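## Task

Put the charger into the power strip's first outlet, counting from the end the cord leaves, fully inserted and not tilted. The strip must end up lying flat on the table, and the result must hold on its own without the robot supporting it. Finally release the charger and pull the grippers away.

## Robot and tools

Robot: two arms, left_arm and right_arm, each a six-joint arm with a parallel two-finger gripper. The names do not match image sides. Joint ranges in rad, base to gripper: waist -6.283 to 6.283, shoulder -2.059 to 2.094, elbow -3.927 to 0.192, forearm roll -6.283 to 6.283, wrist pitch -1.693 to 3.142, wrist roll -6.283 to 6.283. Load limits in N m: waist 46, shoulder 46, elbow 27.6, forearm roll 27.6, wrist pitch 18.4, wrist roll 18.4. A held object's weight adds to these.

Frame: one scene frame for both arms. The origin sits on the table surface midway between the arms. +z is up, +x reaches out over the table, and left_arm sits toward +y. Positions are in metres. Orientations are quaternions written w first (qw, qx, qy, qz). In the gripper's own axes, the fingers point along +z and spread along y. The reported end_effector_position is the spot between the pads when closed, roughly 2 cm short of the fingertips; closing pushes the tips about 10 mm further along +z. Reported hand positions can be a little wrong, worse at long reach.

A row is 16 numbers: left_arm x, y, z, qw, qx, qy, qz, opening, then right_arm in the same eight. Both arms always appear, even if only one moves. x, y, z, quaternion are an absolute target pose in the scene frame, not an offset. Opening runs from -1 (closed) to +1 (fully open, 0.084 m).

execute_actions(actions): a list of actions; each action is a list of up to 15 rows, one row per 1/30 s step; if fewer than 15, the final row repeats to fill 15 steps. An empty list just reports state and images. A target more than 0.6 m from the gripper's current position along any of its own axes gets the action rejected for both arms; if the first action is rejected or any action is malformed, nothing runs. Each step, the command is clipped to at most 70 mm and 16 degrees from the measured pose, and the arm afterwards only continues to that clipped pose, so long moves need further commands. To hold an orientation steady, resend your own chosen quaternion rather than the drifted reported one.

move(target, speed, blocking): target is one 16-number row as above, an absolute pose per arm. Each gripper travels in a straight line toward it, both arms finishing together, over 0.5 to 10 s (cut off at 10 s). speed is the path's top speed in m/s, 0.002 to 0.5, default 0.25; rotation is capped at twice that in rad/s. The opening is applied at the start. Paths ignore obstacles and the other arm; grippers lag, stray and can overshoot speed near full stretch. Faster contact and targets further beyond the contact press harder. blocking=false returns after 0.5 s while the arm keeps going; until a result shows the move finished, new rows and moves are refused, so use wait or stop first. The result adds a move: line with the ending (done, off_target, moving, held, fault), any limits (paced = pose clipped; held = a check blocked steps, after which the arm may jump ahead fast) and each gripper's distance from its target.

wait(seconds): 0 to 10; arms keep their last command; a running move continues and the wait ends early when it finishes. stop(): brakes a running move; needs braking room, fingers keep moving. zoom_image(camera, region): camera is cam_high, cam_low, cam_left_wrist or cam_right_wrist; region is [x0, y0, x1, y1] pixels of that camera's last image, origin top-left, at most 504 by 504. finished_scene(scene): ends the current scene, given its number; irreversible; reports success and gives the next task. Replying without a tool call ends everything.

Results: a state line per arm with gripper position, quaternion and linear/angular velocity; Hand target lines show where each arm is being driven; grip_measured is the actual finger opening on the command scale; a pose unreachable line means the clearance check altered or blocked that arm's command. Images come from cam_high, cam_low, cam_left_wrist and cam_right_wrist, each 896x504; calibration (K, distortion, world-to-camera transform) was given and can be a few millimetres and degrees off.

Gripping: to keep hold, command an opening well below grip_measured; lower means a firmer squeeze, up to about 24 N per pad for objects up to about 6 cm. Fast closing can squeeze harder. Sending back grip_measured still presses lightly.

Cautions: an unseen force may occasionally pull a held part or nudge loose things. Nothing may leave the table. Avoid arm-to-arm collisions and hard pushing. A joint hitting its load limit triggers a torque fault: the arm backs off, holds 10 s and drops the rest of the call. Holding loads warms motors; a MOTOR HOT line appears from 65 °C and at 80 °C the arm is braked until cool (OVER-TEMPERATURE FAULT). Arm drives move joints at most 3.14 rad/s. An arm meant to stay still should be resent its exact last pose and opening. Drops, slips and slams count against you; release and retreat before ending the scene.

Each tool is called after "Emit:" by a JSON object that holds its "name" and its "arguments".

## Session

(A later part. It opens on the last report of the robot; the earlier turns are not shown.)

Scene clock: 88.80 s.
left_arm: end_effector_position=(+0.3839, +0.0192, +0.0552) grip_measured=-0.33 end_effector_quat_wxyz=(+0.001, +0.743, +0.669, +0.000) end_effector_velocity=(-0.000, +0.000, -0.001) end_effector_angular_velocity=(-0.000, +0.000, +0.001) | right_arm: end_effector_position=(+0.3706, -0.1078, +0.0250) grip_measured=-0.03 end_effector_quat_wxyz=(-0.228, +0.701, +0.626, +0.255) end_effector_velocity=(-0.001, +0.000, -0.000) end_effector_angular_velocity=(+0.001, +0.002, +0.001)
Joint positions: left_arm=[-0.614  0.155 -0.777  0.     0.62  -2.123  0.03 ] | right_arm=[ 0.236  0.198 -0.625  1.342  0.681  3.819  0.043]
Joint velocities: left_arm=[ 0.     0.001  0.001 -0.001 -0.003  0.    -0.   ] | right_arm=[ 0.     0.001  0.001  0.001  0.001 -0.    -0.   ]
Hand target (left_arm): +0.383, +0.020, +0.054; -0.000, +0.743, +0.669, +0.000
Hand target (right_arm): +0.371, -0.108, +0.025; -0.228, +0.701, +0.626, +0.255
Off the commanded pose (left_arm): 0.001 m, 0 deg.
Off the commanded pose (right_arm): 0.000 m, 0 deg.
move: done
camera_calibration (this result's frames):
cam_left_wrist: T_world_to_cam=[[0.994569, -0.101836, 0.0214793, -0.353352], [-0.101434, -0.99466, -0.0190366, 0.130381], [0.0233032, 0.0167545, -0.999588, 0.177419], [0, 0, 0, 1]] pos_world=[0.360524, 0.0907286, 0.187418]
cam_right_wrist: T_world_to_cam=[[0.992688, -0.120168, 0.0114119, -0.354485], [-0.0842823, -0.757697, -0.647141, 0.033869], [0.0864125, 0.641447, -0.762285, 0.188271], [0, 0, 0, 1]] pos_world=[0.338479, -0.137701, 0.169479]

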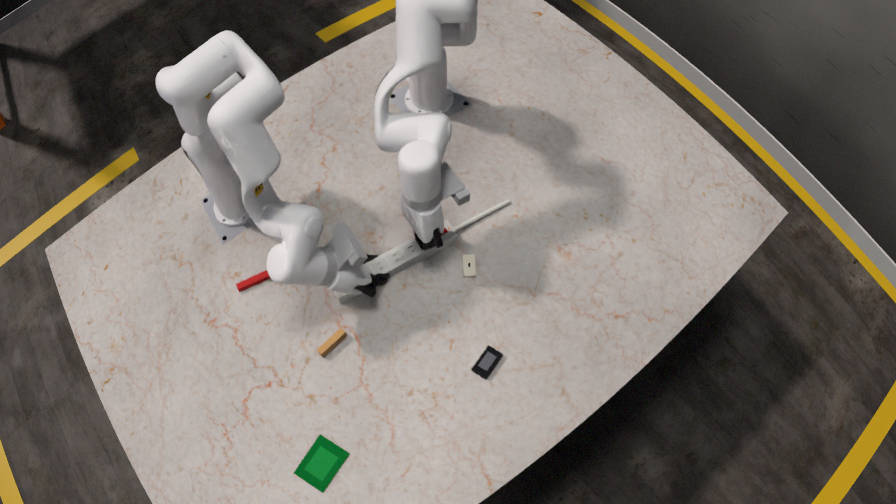

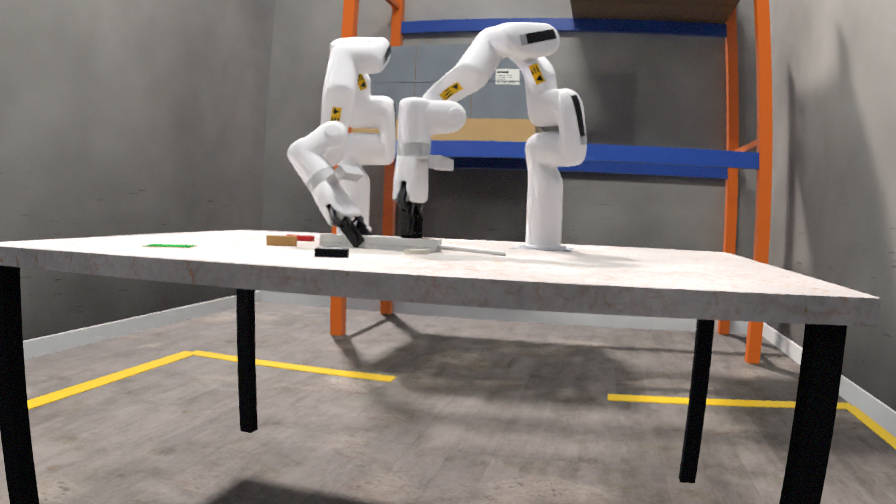

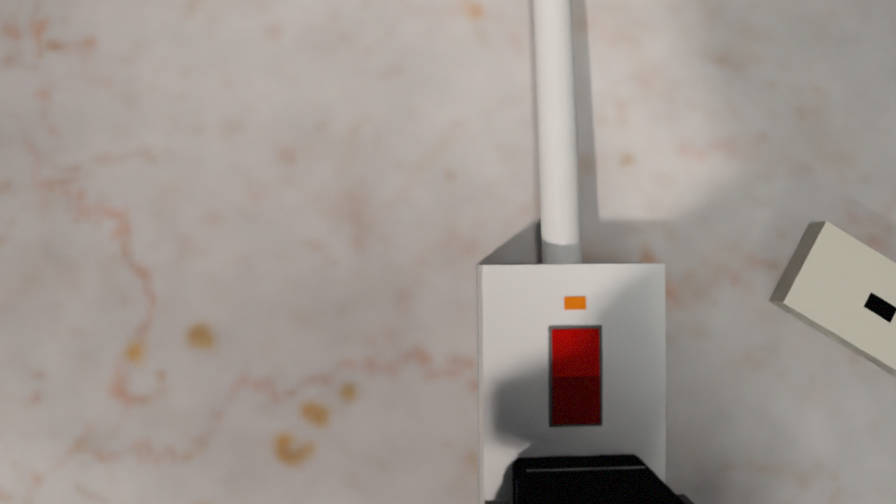

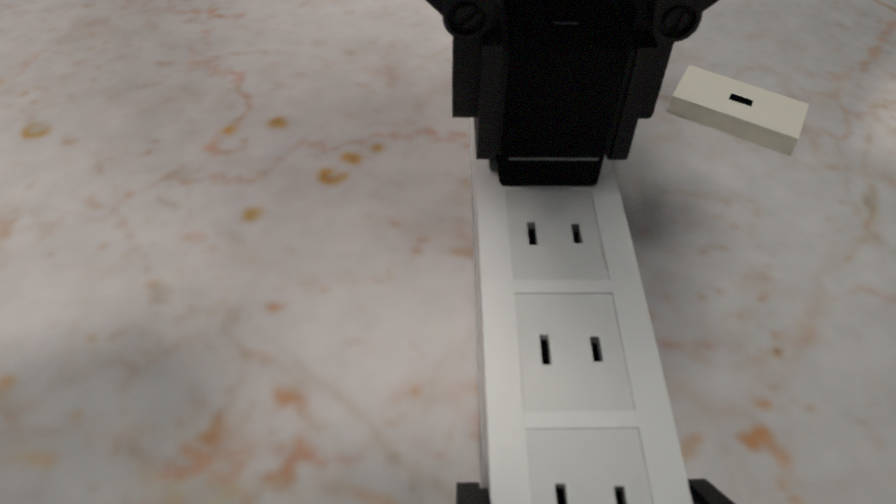

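Emit:
{"name": "execute_actions", "arguments": {"actions": [[[0.3835,0.0195,0.055,0,0.7431,0.6691,0,-1,0.3705,-0.1078,0.0255,-0.2277,0.7011,0.6257,0.2552,-1],[0.3835,0.0195,0.055,0,0.7431,0.6691,0,-1,0.3705,-0.1078,0.0255,-0.2277,0.7011,0.6257,0.2552,-1],[0.3835,0.0195,0.0555,0,0.7431,0.6691,0,0.3,0.3705,-0.1078,0.026,-0.2277,0.7011,0.6257,0.2552,0.5]]]}}

Emit:
{"name": "move", "arguments": {"target": [0.39,0.075,0.23,0,0.7431,0.6691,0,0.3,0.355,-0.24,0.2,-0.2277,0.7011,0.6257,0.2552,0.5], "speed": 0.2}}

Emit:
{"name": "zoom_image", "arguments": {"camera": "cam_low", "region": [310,190,460,260]}}

Scene clock: 94.23 s.
left_arm: end_effector_position=(+0.3830, +0.0200, +0.0548) grip_measured=+0.29 end_effector_quat_wxyz=(-0.001, +0.743, +0.669, -0.000) end_effector_velocity=(+0.003, -0.003, +0.004) end_effector_angular_velocity=(-0.008, -0.009, -0.001) | right_arm: end_effector_position=(+0.3680, -0.1086, +0.0237) grip_measured=+0.49 end_effector_quat_wxyz=(-0.229, +0.702, +0.625, +0.252) end_effector_velocity=(+0.007, -0.000, +0.005) end_effector_angular_velocity=(+0.002, -0.015, -0.006)
Joint positions: left_arm=[-0.613  0.155 -0.776  0.     0.623 -2.122  0.056] | right_arm=[ 0.236  0.197 -0.619  1.339  0.681  3.823  0.065]
Joint velocities: left_arm=[-0.001 -0.004 -0.006 -0.001 -0.002  0.001 -0.   ] | right_arm=[-0.003 -0.004 -0.011  0.002 -0.002  0.001 -0.   ]
Hand target (left_arm): +0.383, +0.019, +0.056; +0.000, +0.743, +0.669, -0.000
Hand target (right_arm): +0.370, -0.108, +0.026; -0.228, +0.701, +0.626, +0.255
Off the commanded pose (left_arm): 0.001 m, 0 deg.
Off the commanded pose (right_arm): 0.004 m, 0 deg.
camera_calibration (this result's frames):
cam_left_wrist: T_world_to_cam=[[0.994642, -0.101764, 0.0181822, -0.352209], [-0.101376, -0.994625, -0.0210773, 0.131167], [0.0202293, 0.0191211, -0.999613, 0.178173], [0, 0, 0, 1]] pos_world=[0.360015, 0.0912126, 0.187272]
cam_right_wrist: T_world_to_cam=[[0.992737, -0.120175, 0.00561695, -0.351899], [-0.0882574, -0.759216, -0.644827, 0.0334583], [0.0817563, 0.639648, -0.764308, 0.189594], [0, 0, 0, 1]] pos_world=[0.336796, -0.138161, 0.16846]

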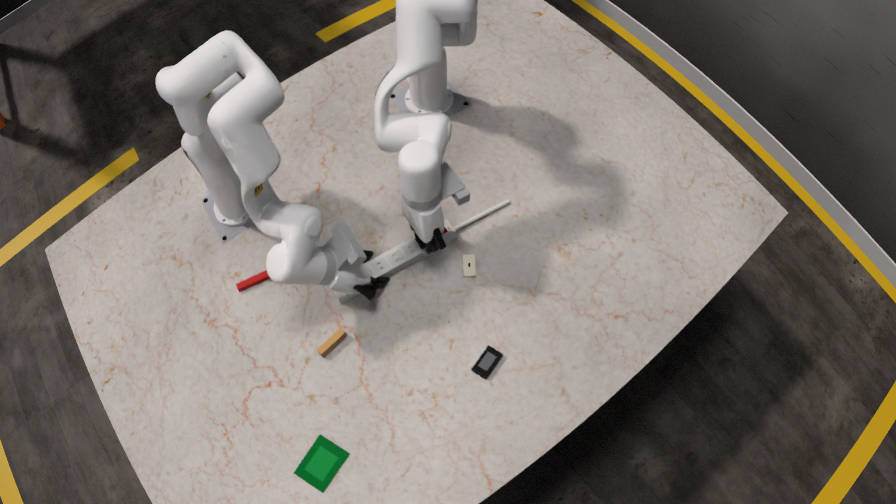

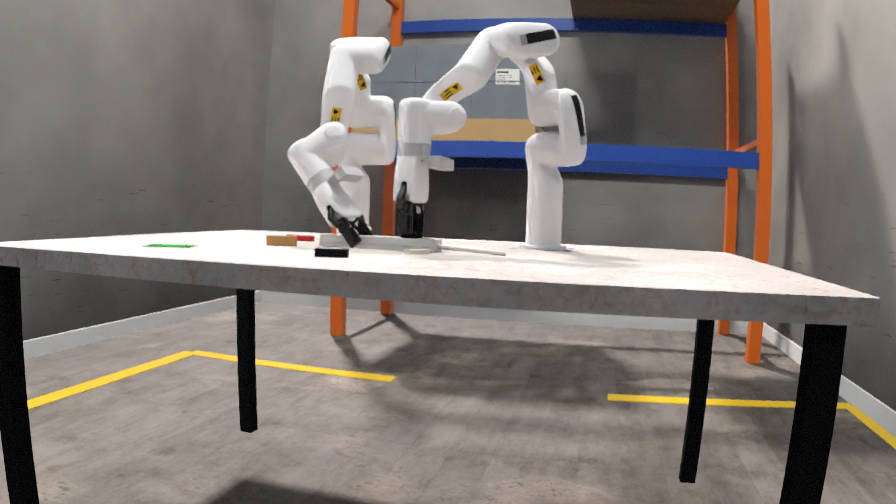

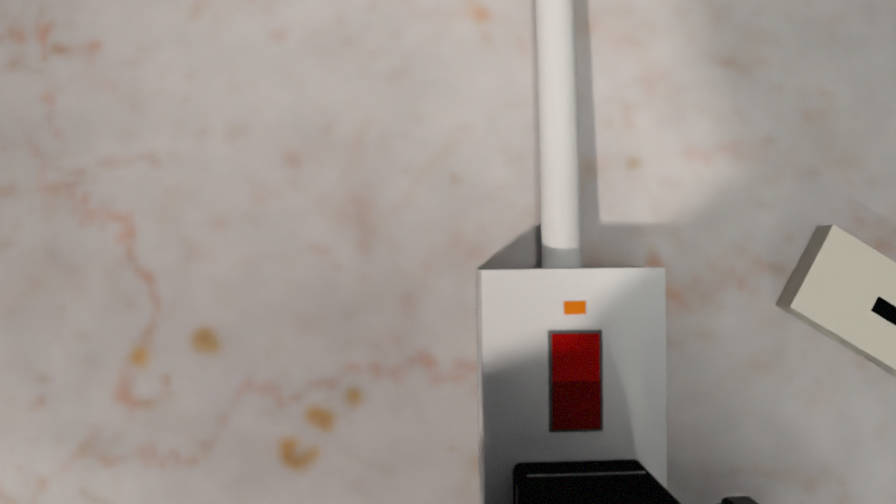

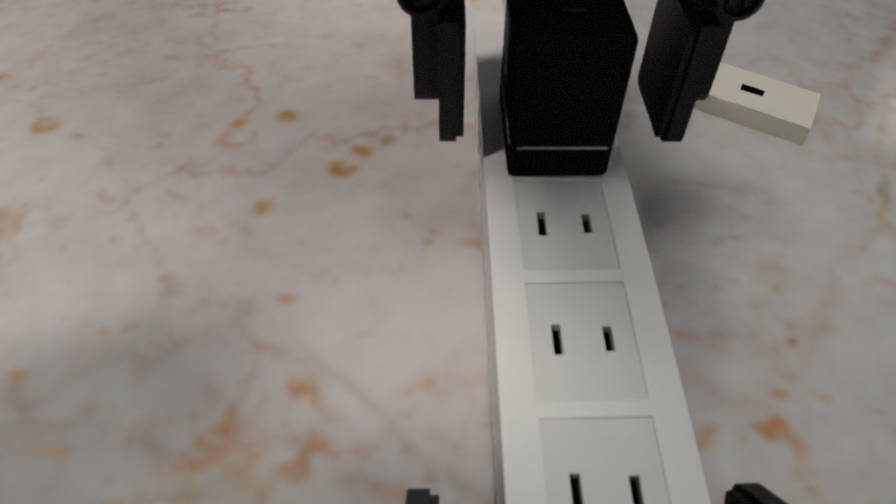

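Scene clock: 95.83 s.
left_arm: end_effector_position=(+0.3902, +0.0743, +0.2295) grip_measured=+0.29 end_effector_quat_wxyz=(-0.000, +0.743, +0.669, -0.001) end_effector_velocity=(+0.001, -0.000, +0.004) end_effector_angular_velocity=(-0.004, -0.005, -0.000) | right_arm: end_effector_position=(+0.3541, -0.2399, +0.1998) grip_measured=+0.49 end_effector_quat_wxyz=(-0.228, +0.701, +0.626, +0.255) end_effector_velocity=(+0.001, -0.002, +0.003) end_effector_angular_velocity=(-0.002, -0.005, -0.001)
Joint positions: left_arm=[-0.497 -0.217 -0.915 -0.001  1.133 -2.004  0.056] | right_arm=[-0.248 -0.293 -0.655  0.741  1.211  4.164  0.065]
Joint velocities: left_arm=[ 0.001 -0.003 -0.006 -0.001  0.003  0.002 -0.   ] | right_arm=[-0.005 -0.004 -0.005 -0.002  0.004 -0.    -0.   ]
Hand target (left_arm): +0.390, +0.074, +0.230; +0.000, +0.743, +0.669, -0.001
Hand target (right_arm): +0.354, -0.240, +0.200; -0.227, +0.701, +0.626, +0.255
Off the commanded pose (left_arm): 0.001 m, 0 deg.
Off the commanded pose (right_arm): 0.001 m, 0 deg.
move: done
camera_calibration (this result's frames):
cam_left_wrist: T_world_to_cam=[[0.994526, -0.102824, 0.0186041, -0.356923], [-0.102465, -0.994549, -0.0193243, 0.189622], [0.0204897, 0.0173123, -0.99964, 0.351572], [0, 0, 0, 1]] pos_world=[0.367195, 0.145802, 0.36175]
cam_right_wrist: T_world_to_cam=[[0.992866, -0.118666, 0.0116382, -0.355784], [-0.0830136, -0.758014, -0.646934, 0.044959], [0.0855909, 0.641352, -0.762457, 0.408029], [0, 0, 0, 1]] pos_world=[0.322055, -0.26983, 0.344331]

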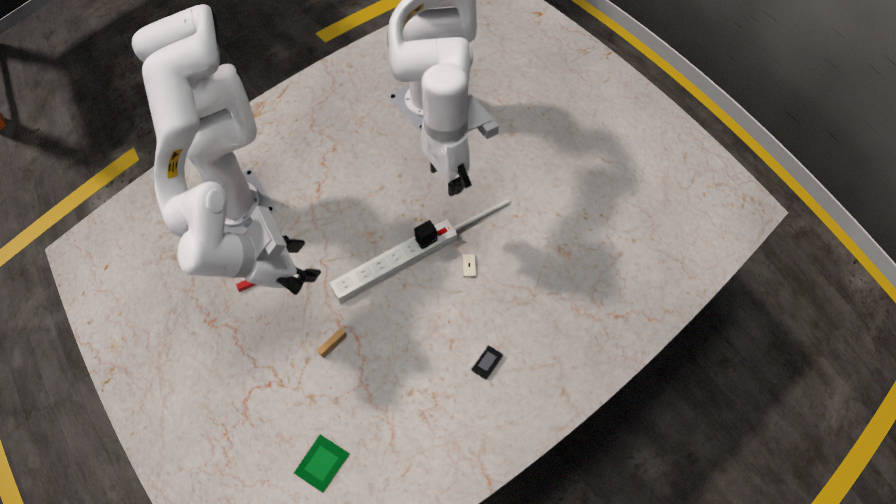

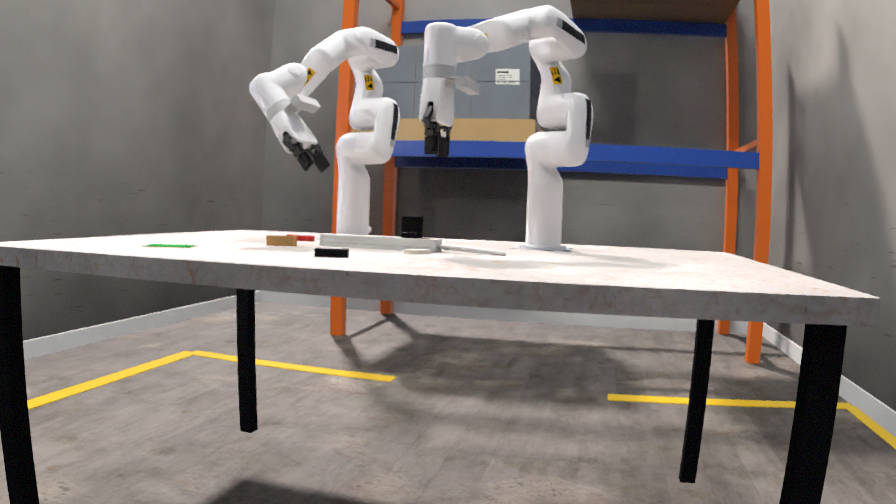

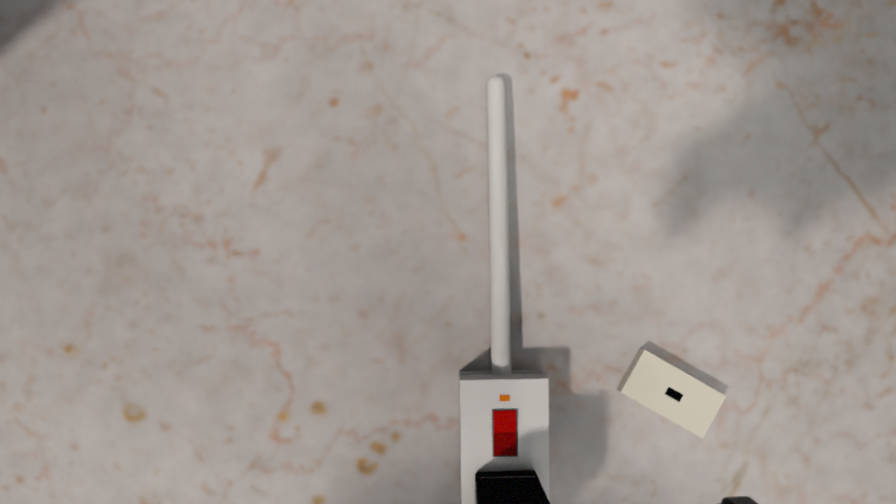

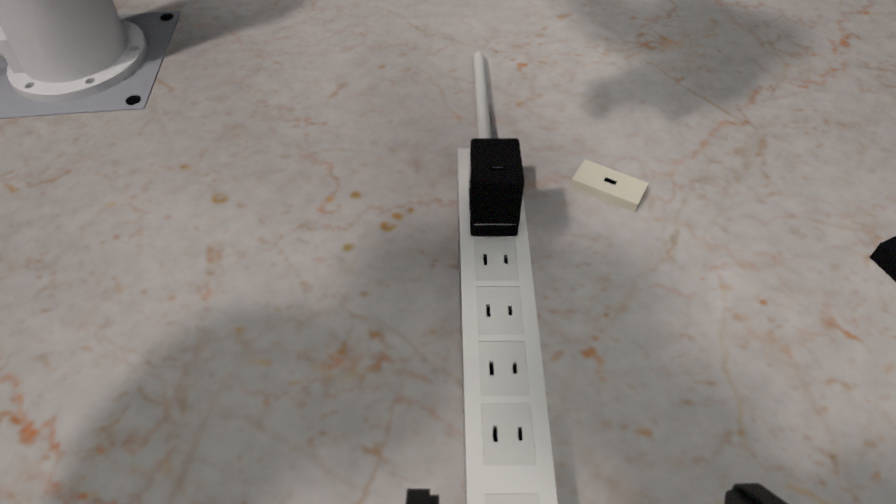

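Region (310, 190, 460, 260) of cam_low's 896x504 image, scaled by 3.360, with more detail than that image has; it fills the top 235 rows of this view, and the rest is white.

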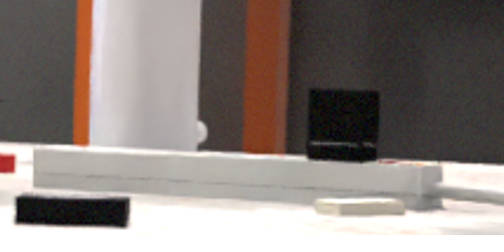

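Emit:
{"name": "move", "arguments": {"target": [0.38,0.2,0.25,0,0.7431,0.6691,0,0.3,0.355,-0.24,0.2,-0.2277,0.7011,0.6257,0.2552,0.5], "speed": 0.25}}

Emit:
{"name": "finished_scene", "arguments": {"scene": 2}}

Scene clock: 99.60 s.
left_arm: end_effector_position=(+0.3797, +0.1994, +0.2500) grip_measured=+0.29 end_effector_quat_wxyz=(+0.000, +0.743, +0.669, -0.000) end_effector_velocity=(+0.000, +0.002, +0.001) end_effector_angular_velocity=(-0.001, -0.001, +0.001) | right_arm: end_effector_position=(+0.3550, -0.2400, +0.2000) grip_measured=+0.49 end_effector_quat_wxyz=(-0.228, +0.701, +0.626, +0.255) end_effector_velocity=(+0.000, -0.001, -0.000) end_effector_angular_velocity=(-0.001, +0.000, -0.002)
Joint positions: left_arm=[-0.203 -0.439 -0.779 -0.001  1.217 -1.71   0.056] | right_arm=[-0.247 -0.291 -0.657  0.742  1.21   4.165  0.065]
Joint velocities: left_arm=[ 0.006 -0.004  0.    -0.001  0.002  0.006 -0.   ] | right_arm=[-0.002  0.001 -0.    -0.001 -0.001  0.    -0.   ]
Hand target (left_arm): +0.380, +0.200, +0.250; +0.001, +0.743, +0.669, -0.000
Hand target (right_arm): +0.355, -0.240, +0.200; -0.228, +0.701, +0.626, +0.255
Off the commanded pose (left_arm): 0.001 m, 0 deg.
Off the commanded pose (right_arm): 0.000 m, 0 deg.
move: done
camera_calibration (this result's frames):
cam_left_wrist: T_world_to_cam=[[0.994551, -0.102384, 0.0196595, -0.334439], [-0.102017, -0.994604, -0.0188457, 0.313145], [0.021483, 0.0167374, -0.999629, 0.369872], [0, 0, 0, 1]] pos_world=[0.356617, 0.271024, 0.382211]
cam_right_wrist: T_world_to_cam=[[0.992704, -0.120029, 0.0114389, -0.356895], [-0.0841538, -0.757675, -0.647184, 0.0456264], [0.0863478, 0.6415, -0.762248, 0.407879], [0, 0, 0, 1]] pos_world=[0.322911, -0.269922, 0.344516]

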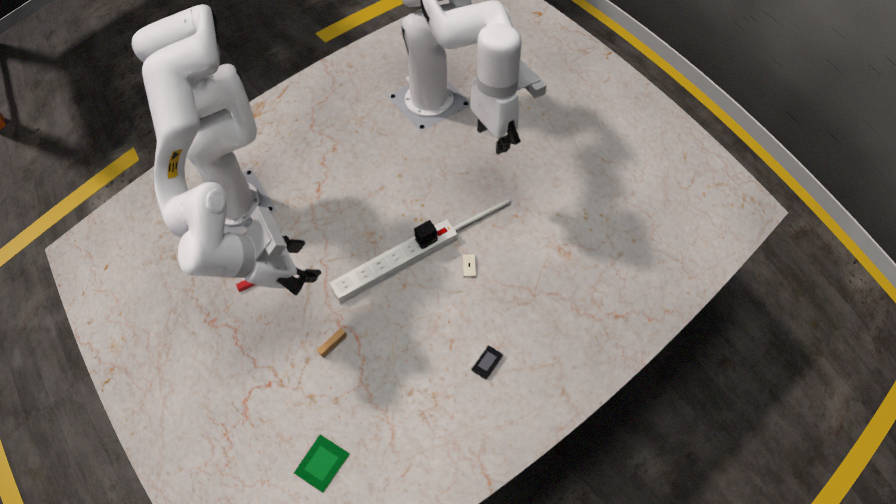

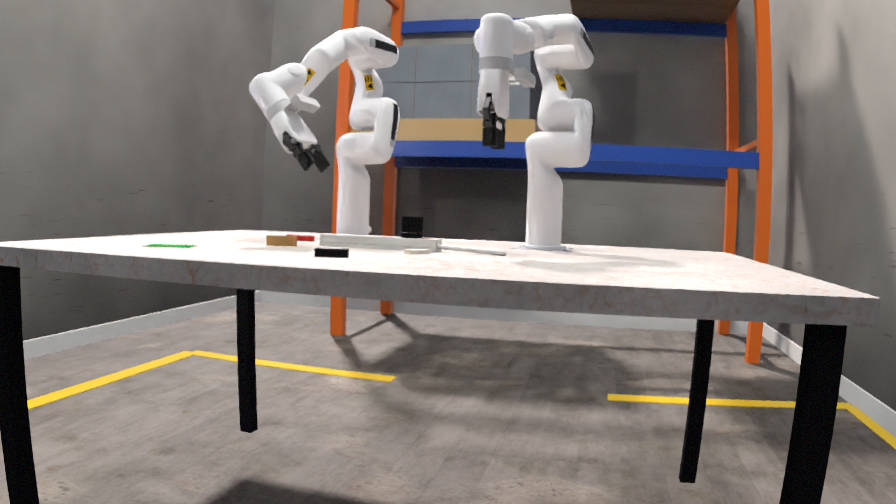

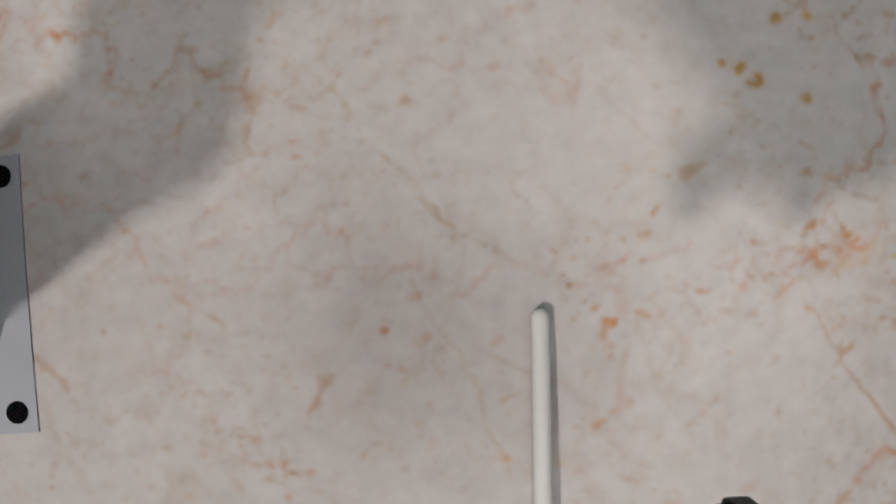

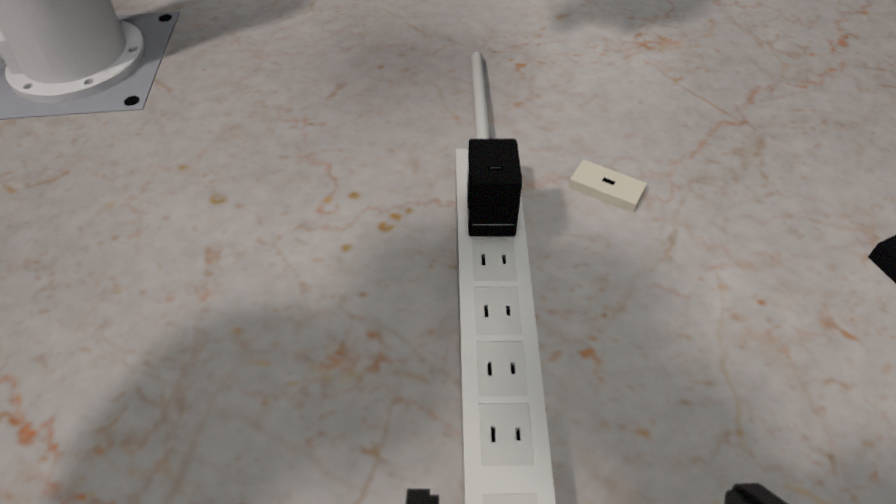

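The scene is finished: the task was done.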